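## Task

The north pallet sits by the -y end of the track and is assigned route A3; the south pallet sits by the +y end and is assigned route C7. Each case shows its route code on a label, either on top or on the side turned toward the track. Each pallet holds exactly one case carrying the opposite pallet's code; exchange those two cases so each ends on the pallet matching its code, with every case finishing lid up. A case may rest temporarily on the table next to the middle of the track. No case may overhang its pallet's edge by more than roughly a finger's width. A case that drops to the floor may be recovered, but it too must end lid up. At the end, release everything and pull the tools away; a case that stays put only because the robot holds it does not count.

## Robot and tools

ROBOT. Two arms, left_arm and right_arm, each ending in a vacuum tool with four suction cups in two channels (a and b, two cups each). Both arms ride carriages on one shared track that runs along y at x = 0: left_rail carries left_arm on the +y half, right_rail carries right_arm on the -y half. Arm bases sit at x = 0, y = the carriage position, z = 0.04 m, facing +x. The names left and right are not image sides.

SCENE FRAME. Fixed to the table: z = 0 is the table top, +z up, +x the direction the arms face, +y to their left, y = 0 at the track's middle. The table starts at x = 0.50 m and spans y = -0.90 to 0.90 m; beyond that the floor is 0.53 m lower. The north pallet is toward -y, the south toward +y. cam_pallet_north views the -y end from above, cam_pallet_south the +y end; in both, +y runs roughly rightward. Other cameras: cam_high, cam_low, cam_left_wrist, cam_right_wrist.

execute_actions takes {"actions": [...]}, run in order. Each action may hold "rows", "steps", "until", and device keys left_rail / right_rail.
- rows: up to 15 rows, each lasting one control step (1/30 s). Every row is one list of 16 numbers in [-1, 1] covering both arms: left_arm dx, dy, dz, rx, ry, rz, then left suction_a, suction_b, then the same eight for right_arm. dx..rz are an offset, not a pose: the target relative to that cup point's measured pose at the start of the action (for a call's first action, the last reported pose), expressed in the cup point's own axes. Every row is measured from that same start pose, not added to the previous row. Scale: 1.0 = 0.6 m or 180 degrees; rx, ry, rz form one rotation vector. Per step the target is clipped to 100 mm and 16 degrees from the current pose. Suction values: 1 = vacuum on, 0 = off, anything above 0.01 counts as on. Since every row sets both channels of both tools, repeat the current suction values for an arm you want unchanged.
- steps: 1 to 450, at least the number of rows, default 15. After the last row the arm keeps heading to that row's target; give long moves enough steps, and send any unfinished remainder in the next action rather than relying on drift.
- until: ends the action early when all conditions hold, e.g. {"left_rail": {"position_status": ["!=", "moving"]}}, or {"all": {"status": "ended"}} / {"any": {"status": "ended"}}. Numbers need a comparison (=, !=, <, <=, >, >=). It does not halt the arms.
- left_rail / right_rail: "position_m" is an absolute carriage position in the scene frame along y, in metres (left_rail 0.6 to 3, right_rail -3 to -0.6); "speed_m_s" 0.01 to 1 (starts at 1, persists); {"stop": true} alone halts it. Rows never move a carriage, but a moving carriage shifts its arm's tool along with it. Typical order: send position_m, wait with an until on position_status, then move the arm. Any out-of-range value or unknown name rejects the whole call.

zoom_image: {"camera": name, "region": [x0, y0, x1, y1]} in pixels of that camera's last image, top-left origin, at most 504 by 504. Use it to read route labels.

finished_scene: {"scene": n} with the current scene's number; irreversible, so only call once the swap is done and the tools are clear.

RESULTS. The state line gives each cup point's end_effector_position (m) and end_effector_quat_wxyz in the scene frame, plus velocities; reported positions can be off, more so at long reach. Hand target lines show where each arm is being driven. Joint lines list rail then six joints. suction_measured_a/b show vacuum per channel (near 0 = no seal, 0.83+ = airtight; settles within about 1.3 s); part_present_a/b switch to 1 above 0.09. Wrist force/torque lines are noisy, offset, and may say no reading. Carriage fields: position_m, position_status (moving, done, contact_stop, time_out, stopped, stopped_with_arm, stopped_for_other_arm) and position_answer (taken / not_taken). "pose unreachable" means the clearance check altered or blocked that arm's command; its carriage brakes. On stopped_for_other_arm, move an arm away from the other, wait 30 steps, resend.

GRIPPING. Cups face along the cup point's +z; cup centres sit at x = -62/+62 mm and y = -104.5 mm (a) / +104.5 mm (b); the footprint is 227 by 312 mm. Press both cups of a channel fully onto flat, smooth surface; edges or gaps under a cup break the seal for that whole channel. Cups compress up to about 21 mm. To release, lower in tiny increments until the case touches, then in a single action switch both channels off and withdraw straight back.

AVOID. Ramp offsets gradually (about 0.01 more per row) so cases don't shake loose; don't carry heavy cases off-centre or fast. Never let the arms, tools, cameras or held cases collide or press on each other; the clearance check does not cover held cases. Contact torque at a joint's limit (642, 642, 376, 93, 93, 93 N m) or 400 N outside force stops that arm for 10 s. A cup sealed onto the table pins the tool; turn that channel off. Don't push anything outside the work area. For handovers, switch the giver off before the receiver on. Loose objects may occasionally be nudged by outside disturbances.

Each tool is called after "Call:" in YAML: its name, and indented under it one key for each argument.

## Session

Call:
execute_actions:
  actions: []

Scene clock: 0.00 s.
left_arm: end_effector_position=(+0.8497, +2.4936, +0.4397) suction_measured_a=0.00 part_present_a=0 suction_measured_b=0.00 part_present_b=0 end_effector_quat_wxyz=(+0.000, -0.000, +1.000, -0.000) end_effector_velocity=(+0.000, +0.000, -0.000) end_effector_angular_velocity=(+0.000, +0.000, -0.000) | right_arm: end_effector_position=(+0.8494, -1.6245, +0.4404) suction_measured_a=0.00 part_present_a=0 suction_measured_b=0.00 part_present_b=0 end_effector_quat_wxyz=(-0.000, -0.000, +1.000, -0.001) end_effector_velocity=(-0.000, +0.000, +0.000) end_effector_angular_velocity=(-0.000, -0.000, +0.000)
Joint positions: left_arm=[ 2.494 -0.24  -1.498  2.093 -2.165 -1.571  1.331] | right_arm=[-1.625 -0.237 -1.499  2.092 -2.164 -1.572  1.333]
Joint velocities: left_arm=[ 0.  0.  0. -0. -0.  0.  0.] | right_arm=[ 0.  0. -0.  0. -0. -0. -0.]
Wrist force (N, on the end effector, along its own x y z axes, offset not removed): no reading
Wrist torque (N m, same axes, about the end effector's origin, offset not removed): no reading
Hand target (left_arm): +0.850, +2.494, +0.440; +0.000, -0.000, +1.000, -0.000
Hand target (right_arm): +0.849, -1.625, +0.440; -0.000, -0.000, +1.000, -0.001
left_rail: position_m=2.494 position_m_goal=2.494 speed_m_s=1.00 position_status=done position_answer=taken refusals=0
right_rail: position_m=-1.625 position_m_goal=-1.625 speed_m_s=1.00 position_status=done position_answer=taken refusals=0

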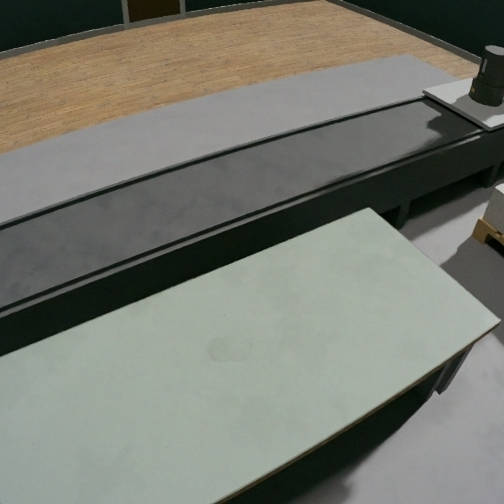

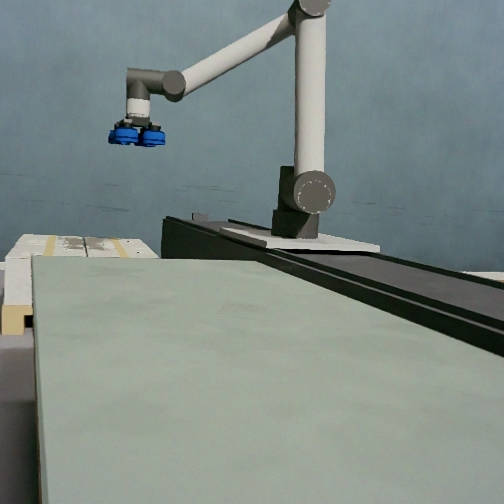

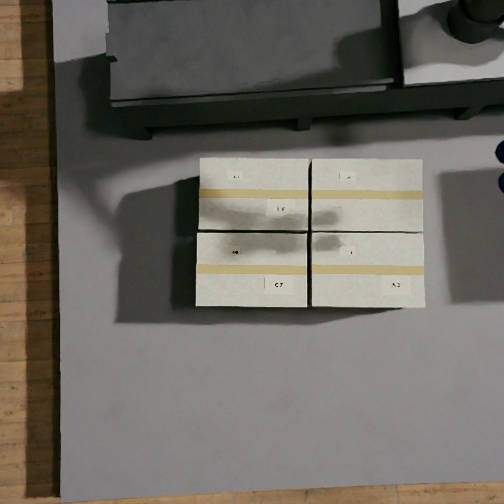

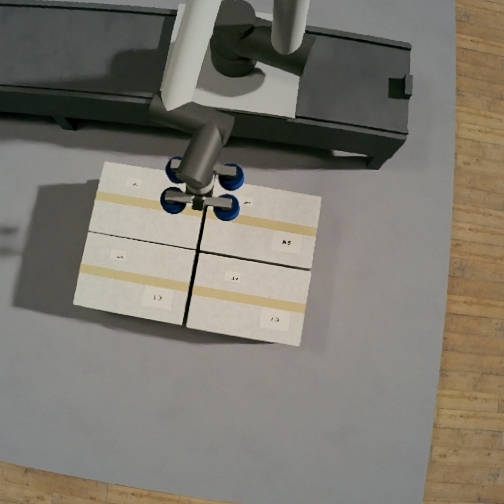

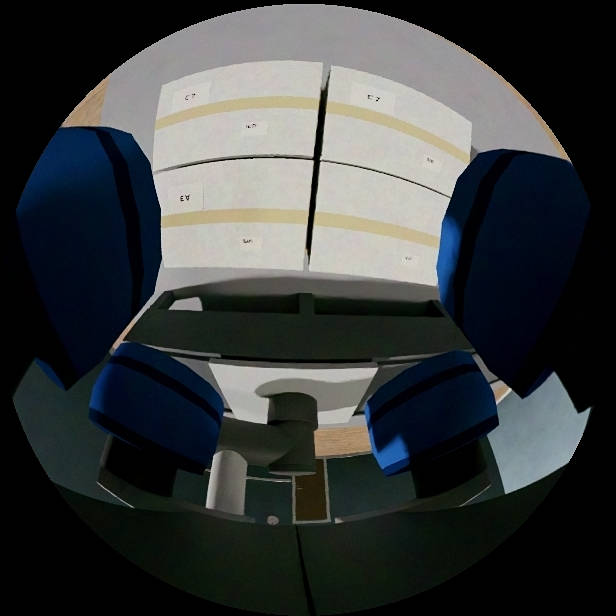

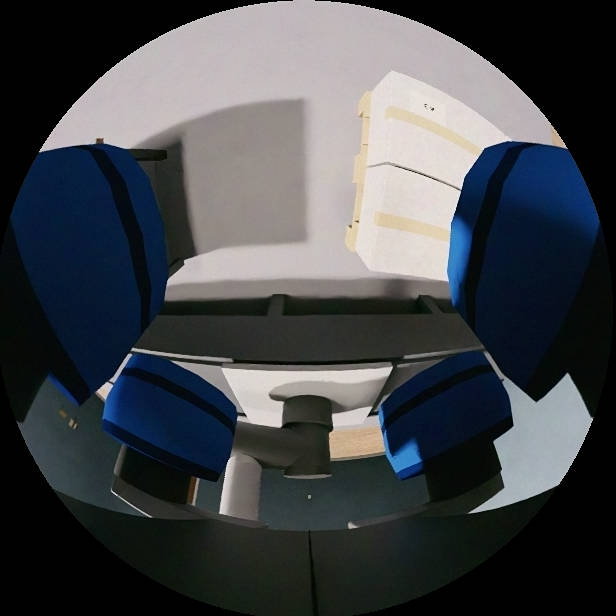

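Call:
zoom_image:
  camera: "cam_pallet_north"
  region: [180,130,440,330]

Call:
zoom_image:
  camera: "cam_pallet_south"
  region: [60,140,340,360]

Region (180, 130, 440, 330) of cam_pallet_north's 504x504 image, scaled by 1.938, with more detail than that image has; it fills the top 388 rows of this view, and the rest is white.

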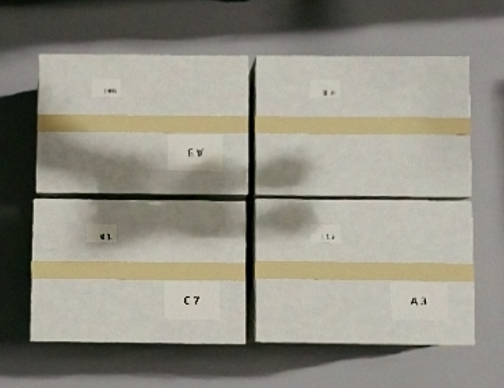

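Region (60, 140, 340, 360) of cam_pallet_south's 504x504 image, scaled by 1.800, with more detail than that image has; it fills the top 396 rows of this view, and the rest is white.

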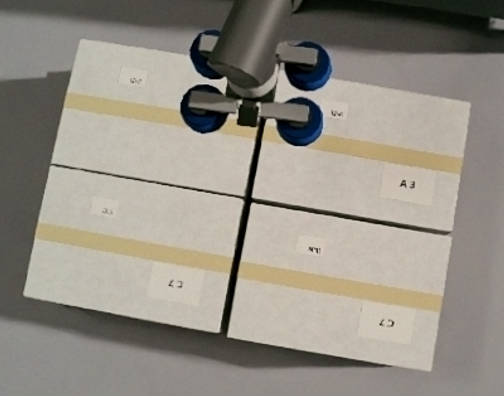

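Call:
execute_actions:
  actions:
    - {"left_rail":{"position_m":2.79},"right_rail":{"position_m":-2.8},"rows":[[0,0,0.1,0,0,0,0,0,-0.1,0,0.1,0,0,0,0,0],[0,0,0.65,0,0,0,0,0,-0.65,0,0.65,0,0,0,0,0]],"steps":65}

Scene clock: 13.63 s.
left_arm: end_effector_position=(+0.8496, +2.7893, +0.0500) suction_measured_a=0.00 part_present_a=0 suction_measured_b=0.00 part_present_b=0 end_effector_quat_wxyz=(+0.000, -0.000, +1.000, -0.000) end_effector_velocity=(-0.000, +0.000, -0.000) end_effector_angular_velocity=(+0.000, +0.000, -0.000) | right_arm: end_effector_position=(+1.2397, -2.7985, +0.0508) suction_measured_a=0.00 part_present_a=0 suction_measured_b=0.00 part_present_b=0 end_effector_quat_wxyz=(-0.000, -0.000, +1.000, -0.001) end_effector_velocity=(+0.000, -0.000, -0.000) end_effector_angular_velocity=(+0.000, +0.000, -0.000)
Joint positions: left_arm=[ 2.79  -0.24  -1.055  2.289 -2.805 -1.571  1.331] | right_arm=[-2.8   -0.161 -0.806  1.681 -2.445 -1.572  1.409]
Joint velocities: left_arm=[ 0.  0.  0. -0. -0. -0.  0.] | right_arm=[ 0.  0.  0. -0.  0. -0.  0.]
Wrist force (N, on the end effector, along its own x y z axes, offset not removed): left_arm=[-10.8 9.1 6.5] | right_arm=[1.2 -1.3 2.3]
Wrist torque (N m, same axes, about the end effector's origin, offset not removed): left_arm=[1.04 2.03 -0.57] | right_arm=[0.23 0.48 -0.07]
Hand target (left_arm): +0.850, +2.789, +0.050; +0.000, -0.000, +1.000, -0.000
Hand target (right_arm): +1.240, -2.799, +0.051; -0.000, -0.000, +1.000, -0.001
Off the commanded pose (left_arm): 0.000 m, 0 deg.
Off the commanded pose (right_arm): 0.001 m, 0 deg.
left_rail: position_m=2.790 position_m_goal=2.790 speed_m_s=1.00 position_status=done position_answer=taken refusals=0
right_rail: position_m=-2.800 position_m_goal=-2.800 speed_m_s=1.00 position_status=done position_answer=taken refusals=0

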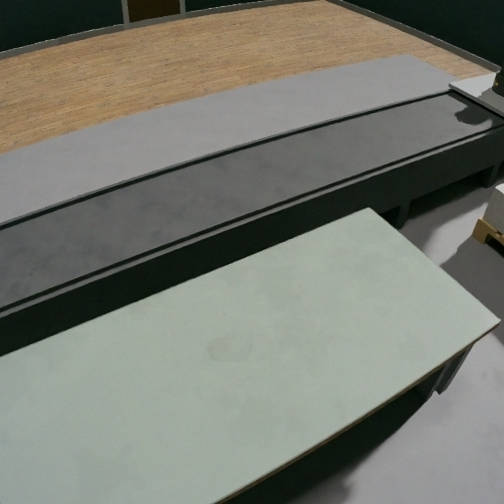

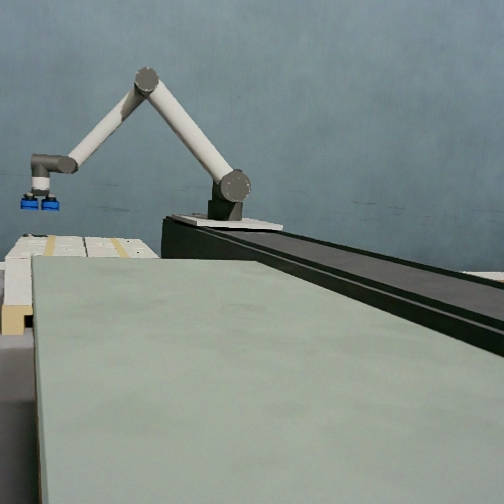

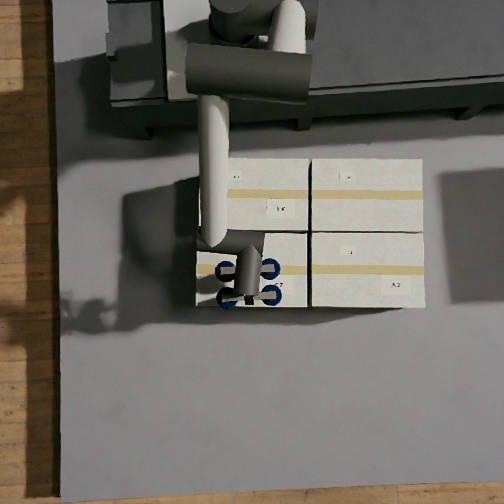

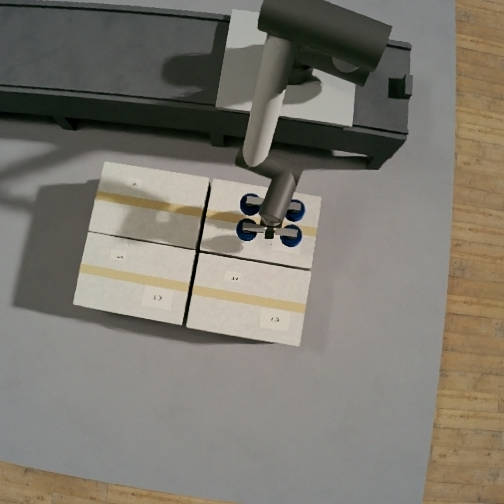

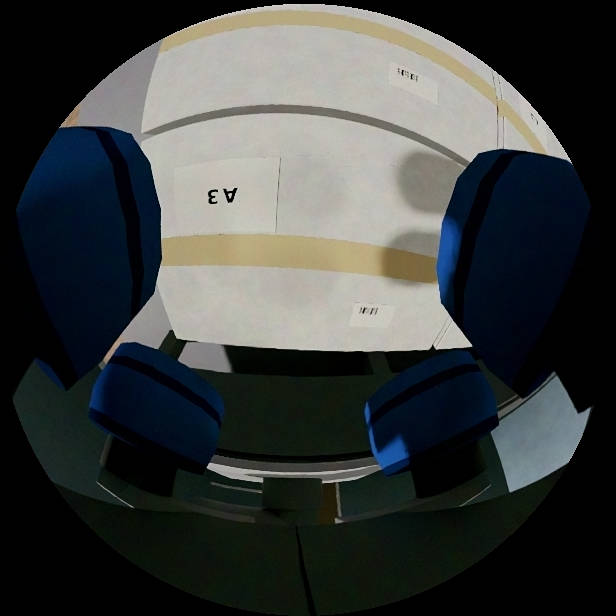

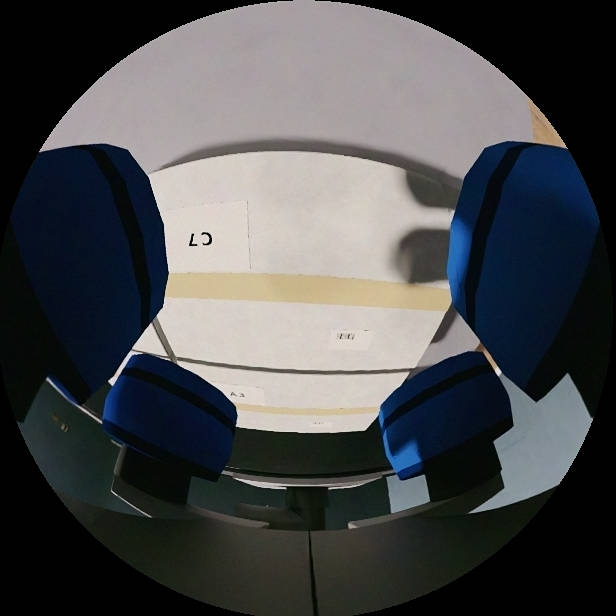

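Call:
execute_actions:
  actions:
    - {"rows":[[0,-0.02,0.06,0,0,0.005,0,0,0.03,0.01,0.06,0,0,0.005,0,0],[0.01,-0.07,0.2,0,0,0.016,0,0,0.11,0.025,0.2,0,0,0.018,0,0]],"steps":22}

Call:
zoom_image:
  camera: "cam_pallet_north"
  region: [180,200,330,330]

Call:
zoom_image:
  camera: "cam_pallet_south"
  region: [190,160,340,290]

Call:
zoom_image:
  camera: "cam_low"
  region: [0,180,160,340]

Scene clock: 22.53 s.
left_arm: end_effector_position=(+0.8434, +2.7476, -0.0693) suction_measured_a=0.00 part_present_a=0 suction_measured_b=0.00 part_present_b=0 end_effector_quat_wxyz=(-0.000, +0.025, +1.000, -0.000) end_effector_velocity=(+0.002, -0.002, -0.006) end_effector_angular_velocity=(-0.001, -0.003, -0.001) | right_arm: end_effector_position=(+1.1741, -2.7837, -0.0686) suction_measured_a=0.00 part_present_a=0 suction_measured_b=0.00 part_present_b=0 end_effector_quat_wxyz=(-0.000, +0.028, +1.000, -0.001) end_effector_velocity=(-0.002, +0.001, -0.005) end_effector_angular_velocity=(-0.000, -0.002, -0.002)
Joint positions: left_arm=[ 2.79  -0.29  -0.878  2.297 -2.99  -1.571  1.33 ] | right_arm=[-2.8   -0.158 -0.735  1.792 -2.627 -1.572  1.469]
Joint velocities: left_arm=[ 0.    -0.002  0.009 -0.002 -0.01   0.    -0.001] | right_arm=[ 0.     0.     0.004  0.004 -0.01   0.     0.002]
Wrist force (N, on the end effector, along its own x y z axes, offset not removed): left_arm=[-9.6 -3.4 4.5] | right_arm=[0.7 -1.1 3.5]
Wrist torque (N m, same axes, about the end effector's origin, offset not removed): left_arm=[-0.61 1.96 -0.48] | right_arm=[0.04 0.40 -0.05]
Hand target (left_arm): +0.844, +2.747, -0.070; +0.000, +0.025, +1.000, -0.000
Hand target (right_arm): +1.174, -2.784, -0.069; -0.000, +0.028, +1.000, -0.001
Off the commanded pose (left_arm): 0.001 m, 0 deg.
Off the commanded pose (right_arm): 0.001 m, 0 deg.
left_rail: position_m=2.790 position_m_goal=2.790 speed_m_s=1.00 position_status=done position_answer=taken refusals=0
right_rail: position_m=-2.800 position_m_goal=-2.800 speed_m_s=1.00 position_status=done position_answer=taken refusals=0

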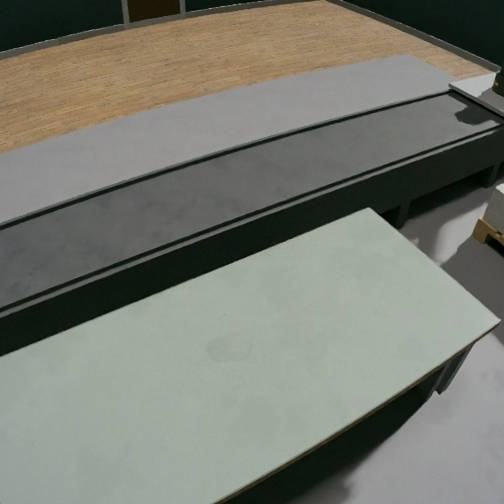

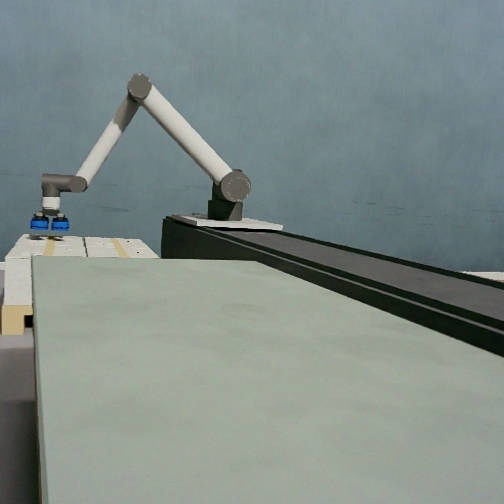

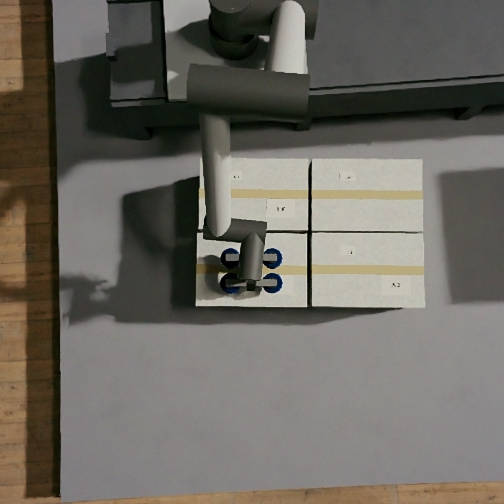

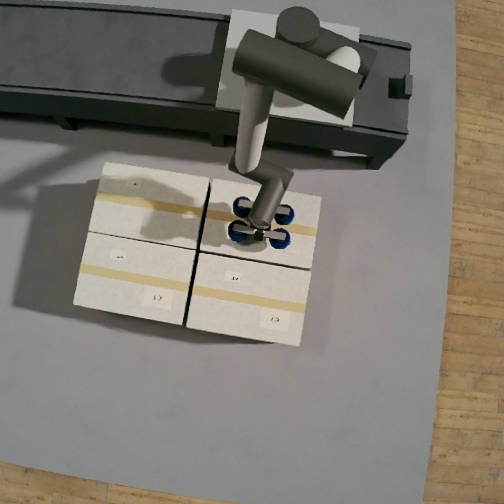

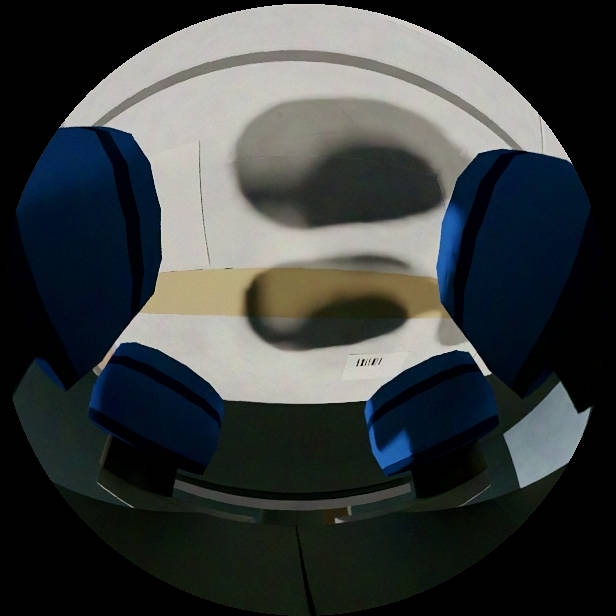

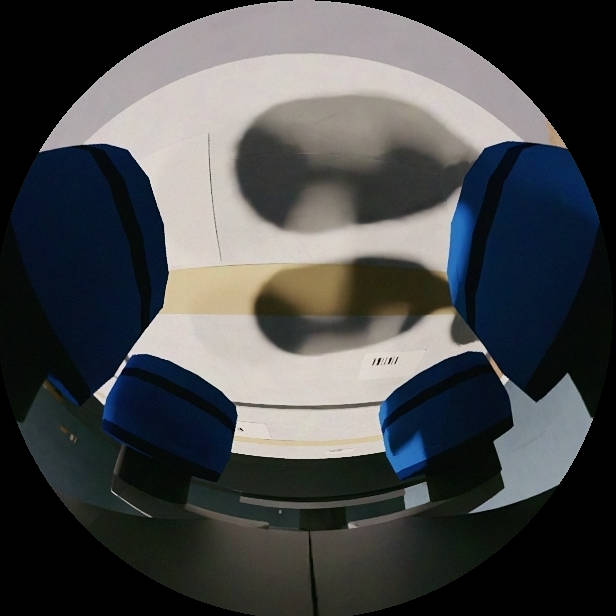

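Region (180, 200, 330, 330) of cam_pallet_north's 504x504 image, scaled by 3.360, with more detail than that image has; it fills the top 437 rows of this view, and the rest is white.

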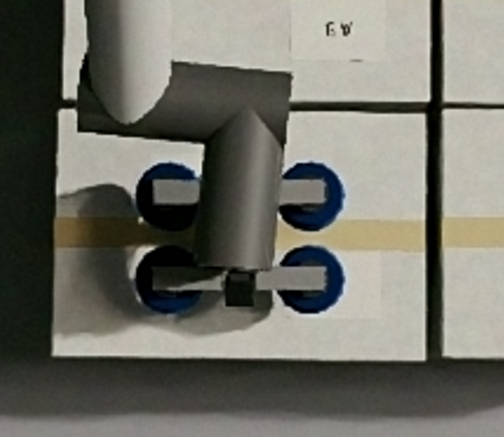

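Region (190, 160, 340, 290) of cam_pallet_south's 504x504 image, scaled by 3.360, with more detail than that image has; it fills the top 437 rows of this view, and the rest is white.

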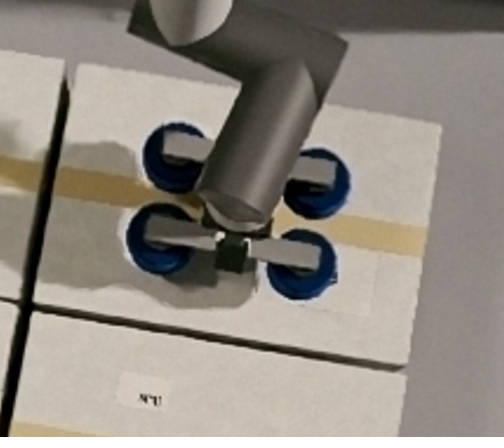

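Region (0, 180, 160, 340) of cam_low's 504x504 image, scaled by 3.150, with more detail than that image has.

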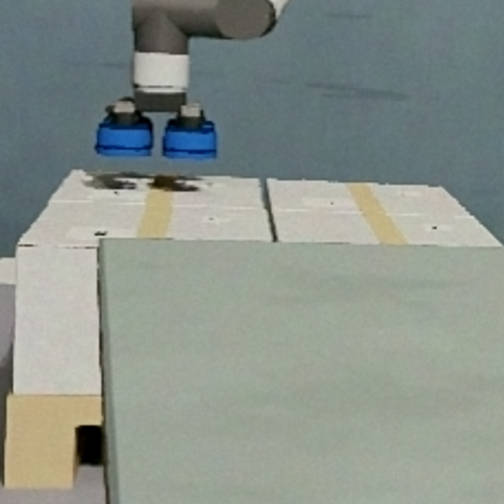

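Call:
execute_actions:
  actions:
    - {"rows":[[0.01,0,0.02,0,0,0,0,0,0.006,0,0.02,0,0,0,0,0],[0.02,0,0.05,0,0,-0.003,0,0,0.012,0,0.05,0,0,0,0,0],[0.02,0,0.07,0,0,-0.003,0,0,0.012,0,0.07,0,0,0,0,0]],"steps":10}
    - {"rows":[[0,0,0.045,0,0,0,1,1,0,0,0.045,0,0,0,1,1]],"steps":15}

Scene clock: 37.27 s.
left_arm: end_effector_position=(+0.8322, +2.7482, -0.1322) suction_measured_a=0.00 part_present_a=0 suction_measured_b=0.00 part_present_b=0 end_effector_quat_wxyz=(-0.001, +0.021, +1.000, +0.000) end_effector_velocity=(+0.001, -0.000, -0.005) end_effector_angular_velocity=(-0.000, -0.001, -0.000) | right_arm: end_effector_position=(+1.1672, -2.7832, -0.1320) suction_measured_a=0.00 part_present_a=0 suction_measured_b=0.00 part_present_b=0 end_effector_quat_wxyz=(-0.001, +0.028, +1.000, -0.001) end_effector_velocity=(+0.000, -0.000, -0.004) end_effector_angular_velocity=(-0.000, -0.000, -0.000)
Joint positions: left_arm=[ 2.79  -0.294 -0.782  2.301 -3.088 -1.571  1.318] | right_arm=[-2.8   -0.158 -0.672  1.794 -2.692 -1.572  1.468]
Joint velocities: left_arm=[ 0.     0.     0.007 -0.002 -0.006  0.     0.   ] | right_arm=[ 0.     0.     0.005 -0.001 -0.004 -0.     0.   ]
Wrist force (N, on the end effector, along its own x y z axes, offset not removed): left_arm=[-8.0 -5.7 5.4] | right_arm=[-0.3 -2.6 -1.2]
Wrist torque (N m, same axes, about the end effector's origin, offset not removed): left_arm=[-0.82 1.54 -0.51] | right_arm=[-0.08 0.62 0.04]
Hand target (left_arm): +0.832, +2.748, -0.133; -0.000, +0.021, +1.000, +0.000
Hand target (right_arm): +1.167, -2.783, -0.133; -0.001, +0.028, +1.000, -0.001
Off the commanded pose (left_arm): 0.001 m, 0 deg.
Off the commanded pose (right_arm): 0.001 m, 0 deg.
left_rail: position_m=2.790 position_m_goal=2.790 speed_m_s=1.00 position_status=done position_answer=taken refusals=0
right_rail: position_m=-2.800 position_m_goal=-2.800 speed_m_s=1.00 position_status=done position_answer=taken refusals=0

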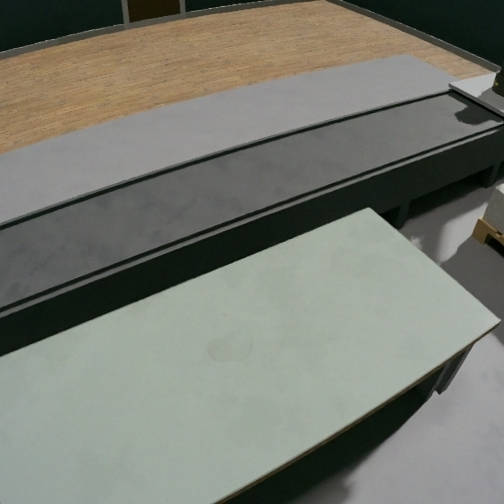

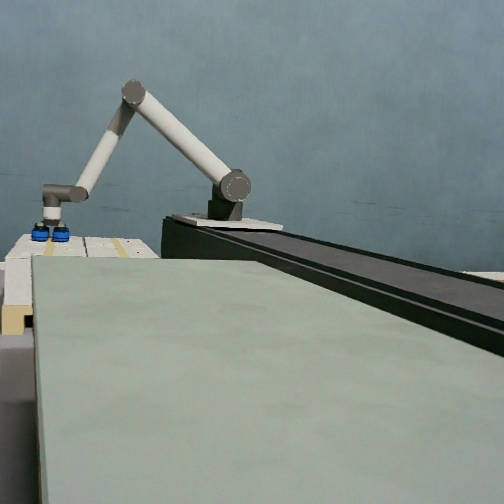

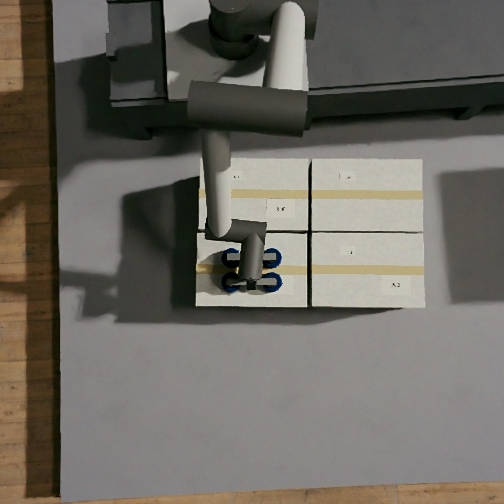

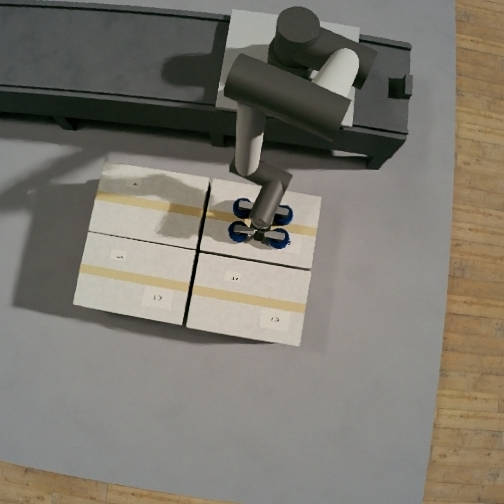

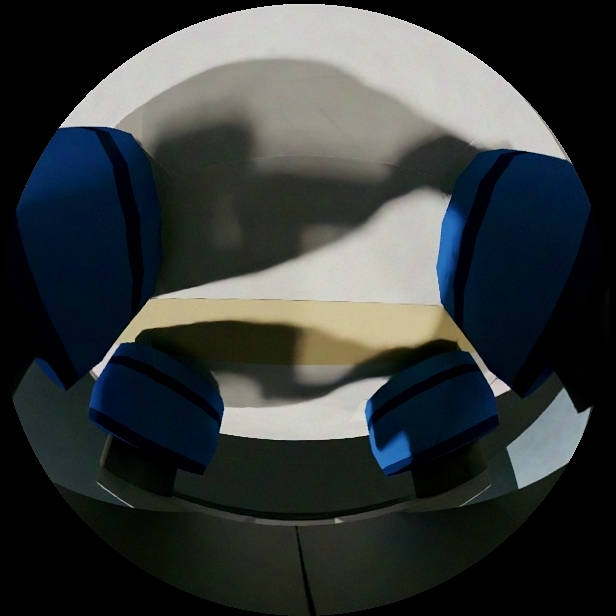

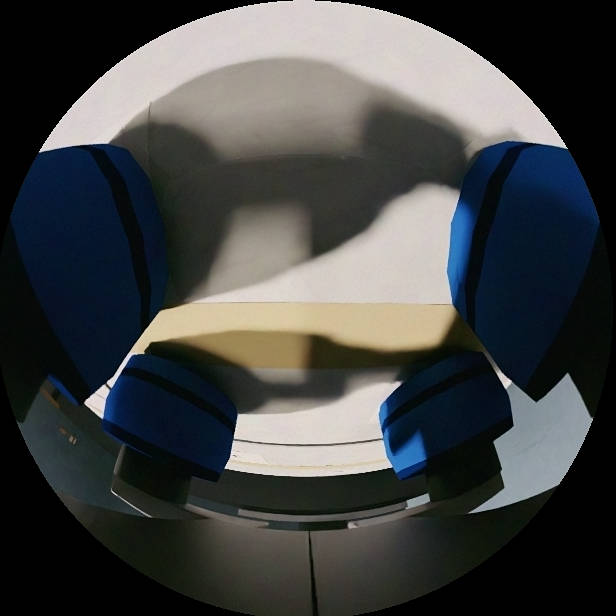

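Call:
execute_actions:
  actions:
    - {"rows":[[0,0,0.01,0,0,0,1,1,0,0,0.01,0,0,0,1,1],[0,0,0.022,0,0,0,1,1,0,0,0.022,0,0,0,1,1]],"steps":15}

Call:
zoom_image:
  camera: "cam_pallet_north"
  region: [180,200,330,330]

Call:
zoom_image:
  camera: "cam_pallet_south"
  region: [190,160,340,290]

Scene clock: 42.50 s.
left_arm: end_effector_position=(+0.8323, +2.7482, -0.1450) suction_measured_a=0.68 part_present_a=1 suction_measured_b=0.65 part_present_b=1 end_effector_quat_wxyz=(-0.000, +0.021, +1.000, +0.000) end_effector_velocity=(+0.000, -0.009, +0.000) end_effector_angular_velocity=(-0.024, -0.002, -0.003) | right_arm: end_effector_position=(+1.1673, -2.7831, -0.1448) suction_measured_a=0.74 part_present_a=1 suction_measured_b=0.75 part_present_b=1 end_effector_quat_wxyz=(-0.000, +0.028, +1.000, -0.001) end_effector_velocity=(-0.002, -0.004, -0.005) end_effector_angular_velocity=(-0.006, +0.004, -0.002)
Joint positions: left_arm=[ 2.79  -0.294 -0.762  2.297 -3.105 -1.571  1.318] | right_arm=[-2.8   -0.158 -0.658  1.791 -2.703 -1.572  1.468]
Joint velocities: left_arm=[ 0.    -0.003  0.002 -0.    -0.01  -0.022 -0.   ] | right_arm=[ 0.    -0.002  0.005 -0.    -0.002 -0.006  0.   ]
Wrist force (N, on the end effector, along its own x y z axes, offset not removed): left_arm=[10.1 9.7 5.5] | right_arm=[10.0 -3.0 3.1]
Wrist torque (N m, same axes, about the end effector's origin, offset not removed): left_arm=[7.61 -1.20 -0.33] | right_arm=[-6.16 1.47 -0.07]
Hand target (left_arm): +0.832, +2.748, -0.145; -0.001, +0.021, +1.000, +0.000
Hand target (right_arm): +1.167, -2.783, -0.145; -0.001, +0.028, +1.000, -0.001
Off the commanded pose (left_arm): 0.000 m, 0 deg.
Off the commanded pose (right_arm): 0.000 m, 0 deg.
left_rail: position_m=2.790 position_m_goal=2.790 speed_m_s=1.00 position_status=done position_answer=taken refusals=0
right_rail: position_m=-2.800 position_m_goal=-2.800 speed_m_s=1.00 position_status=done position_answer=taken refusals=0

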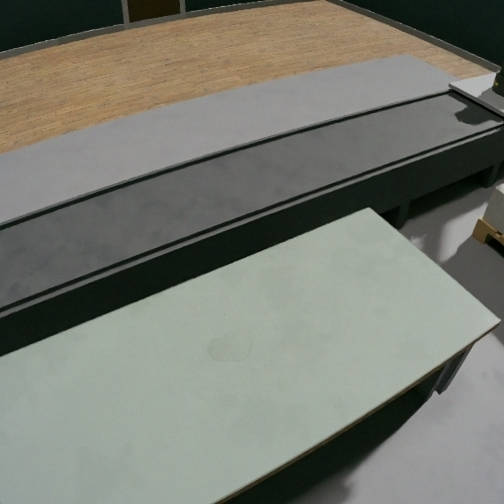

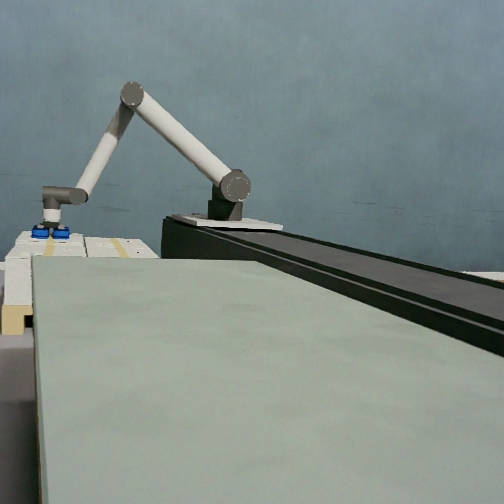

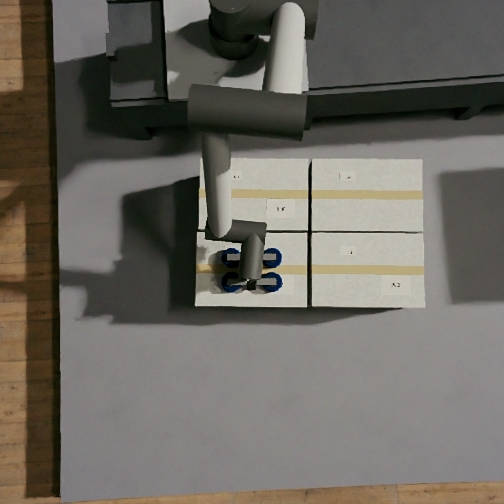

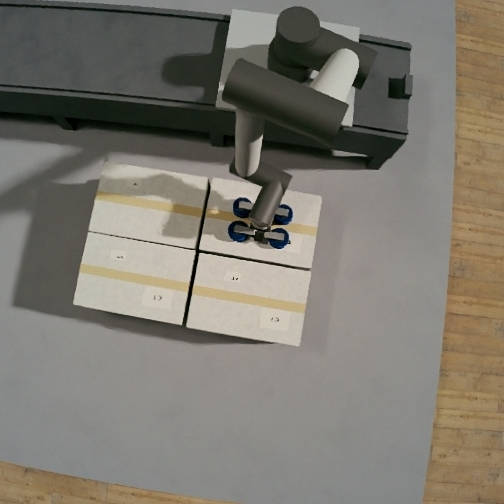

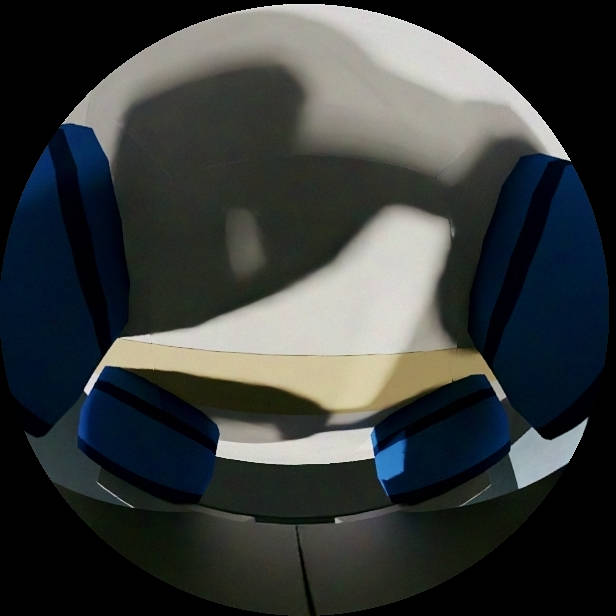

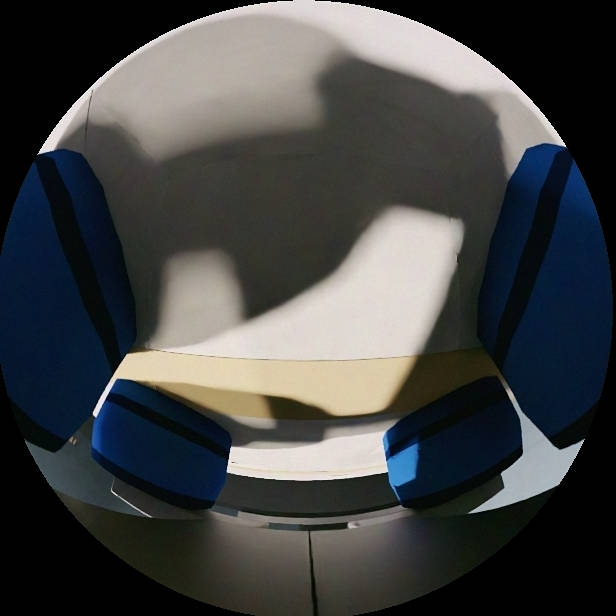

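Region (180, 200, 330, 330) of cam_pallet_north's 504x504 image, scaled by 3.360, with more detail than that image has; it fills the top 437 rows of this view, and the rest is white.

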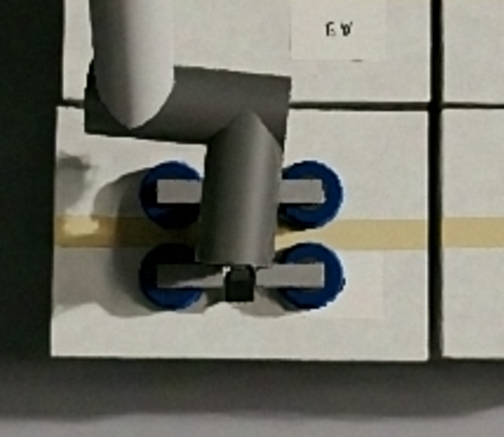

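Region (190, 160, 340, 290) of cam_pallet_south's 504x504 image, scaled by 3.360, with more detail than that image has; it fills the top 437 rows of this view, and the rest is white.

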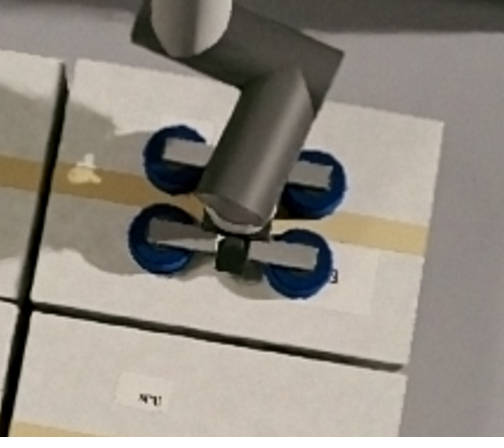

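Call:
execute_actions:
  actions:
    - {"rows":[[0,0,-0.005,0,0,0,1,1,0,0,-0.005,0,0,0,1,1],[0,0,-0.015,0,0,0,1,1,0,0,-0.015,0,0,0,1,1],[0,0,-0.03,0,0,0,1,1,0,0,-0.03,0,0,0,1,1],[0,0,-0.05,0,0,0,1,1,0,0,-0.05,0,0,0,1,1],[0,0,-0.075,0,0,0,1,1,0,0,-0.075,0,0,0,1,1],[0,0,-0.1,0,0,0,1,1,0,0,-0.1,0,0,0,1,1],[0,0,-0.13,0,0,0,1,1,0,0,-0.13,0,0,0,1,1],[0,0,-0.16,0,0,0,1,1,0,0,-0.16,0,0,0,1,1],[0,0,-0.19,0,0,0,1,1,0,0,-0.19,0,0,0,1,1],[0,0,-0.22,0,0,0,1,1,0,0,-0.22,0,0,0,1,1],[0,0,-0.26,0,0,0,1,1,0,0,-0.26,0,0,0,1,1],[0,0,-0.76,0,0,0,1,1,0,0,-0.76,0,0,0,1,1]],"steps":42}
    - {"left_rail":{"position_m":0.6},"right_rail":{"position_m":-0.9},"rows":[[0,-0.02,0,0,0,0,1,1,0.02,0.03,0,0,0,0,1,1],[0,-0.05,0,0,0,0,1,1,0.04,0.07,0,0,0,0,1,1],[0,-0.09,0,0,0,0,1,1,0.07,0.12,0,0,0,0,1,1],[-0.03,-0.363,0,0,0,0,1,1,0.6,0.87,0,0,0,0,1,1]],"steps":45}

Scene clock: 64.47 s.
left_arm: end_effector_position=(+0.8416, +1.3128, +0.3079) suction_measured_a=0.96 part_present_a=1 suction_measured_b=0.96 part_present_b=1 end_effector_quat_wxyz=(+0.000, +0.021, +1.000, -0.000) end_effector_velocity=(+0.000, -1.000, +0.000) end_effector_angular_velocity=(+0.000, -0.000, -0.000) | right_arm: end_effector_position=(+0.8386, -1.0300, +0.3092) suction_measured_a=0.91 part_present_a=1 suction_measured_b=0.91 part_present_b=1 end_effector_quat_wxyz=(+0.000, +0.027, +1.000, -0.000) end_effector_velocity=(-0.019, +1.042, +0.000) end_effector_angular_velocity=(-0.003, -0.000, -0.006)
Joint positions: left_arm=[ 1.573 -0.53  -1.35   2.147 -2.369 -1.571  1.082] | right_arm=[-1.583  0.382 -1.231  1.972 -2.311 -1.572  2.007]
Joint velocities: left_arm=[-1. -0.  0. -0.  0.  0. -0.] | right_arm=[ 1.     0.048  0.008 -0.013  0.006 -0.003  0.054]
Wrist force (N, on the end effector, along its own x y z axes, offset not removed): left_arm=[-14.6 -4.8 -12.6] | right_arm=[5.3 6.2 -7.6]
Wrist torque (N m, same axes, about the end effector's origin, offset not removed): left_arm=[4.79 0.13 -0.63] | right_arm=[-6.59 0.74 0.17]
Hand target (left_arm): +0.842, +1.263, +0.308; +0.000, +0.021, +1.000, -0.000
Hand target (right_arm): +0.836, -0.976, +0.309; +0.000, +0.028, +1.000, -0.001
Off the commanded pose (left_arm): 0.000 m, 0 deg.
Off the commanded pose (right_arm): 0.006 m, 0 deg.
left_rail: position_m=1.573 position_m_goal=0.600 speed_m_s=1.00 position_status=moving position_answer=taken refusals=0
right_rail: position_m=-1.583 position_m_goal=-0.900 speed_m_s=1.00 position_status=moving position_answer=taken refusals=0

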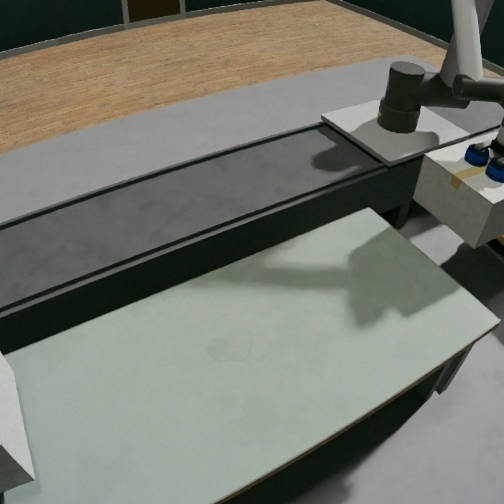

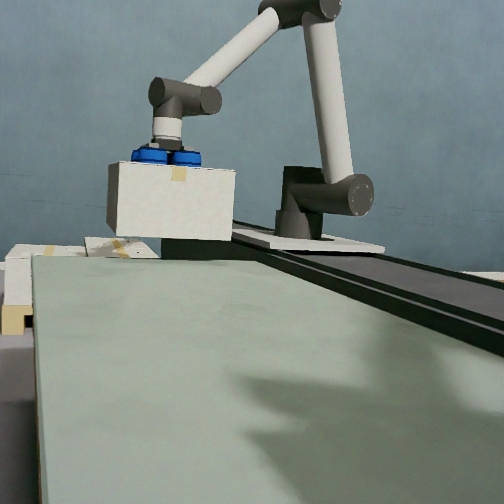

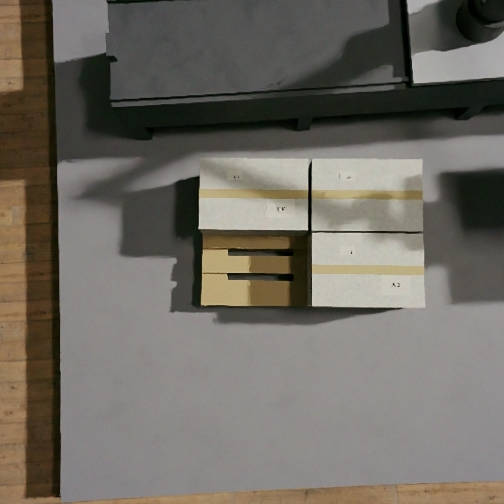

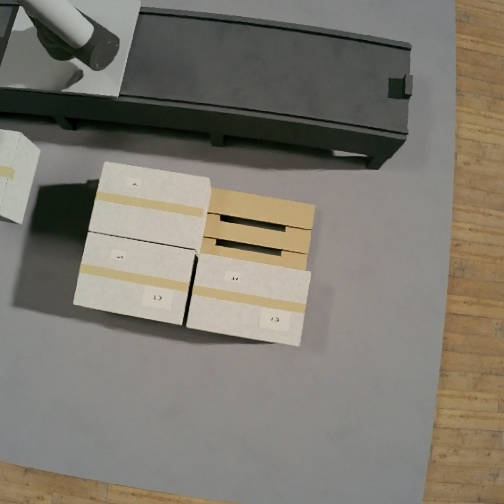

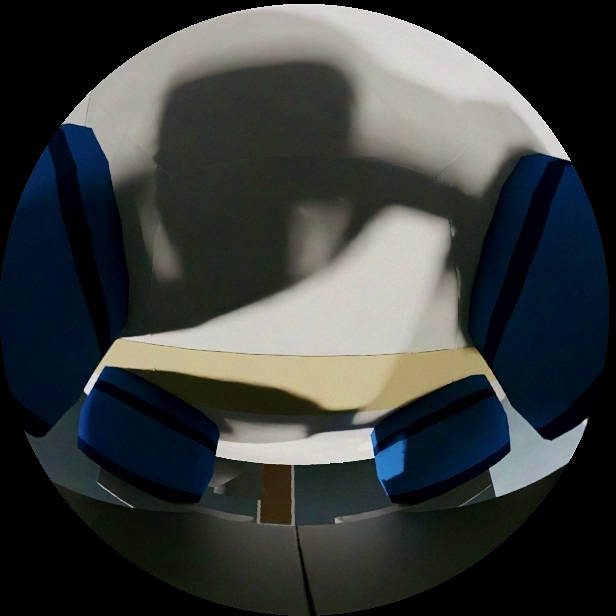

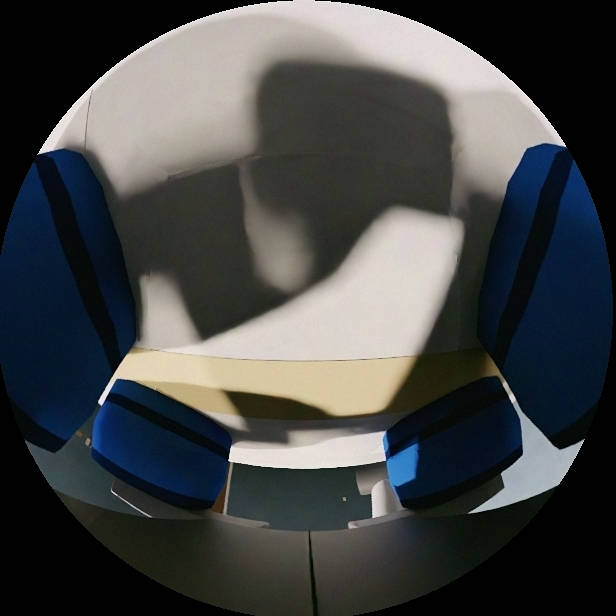

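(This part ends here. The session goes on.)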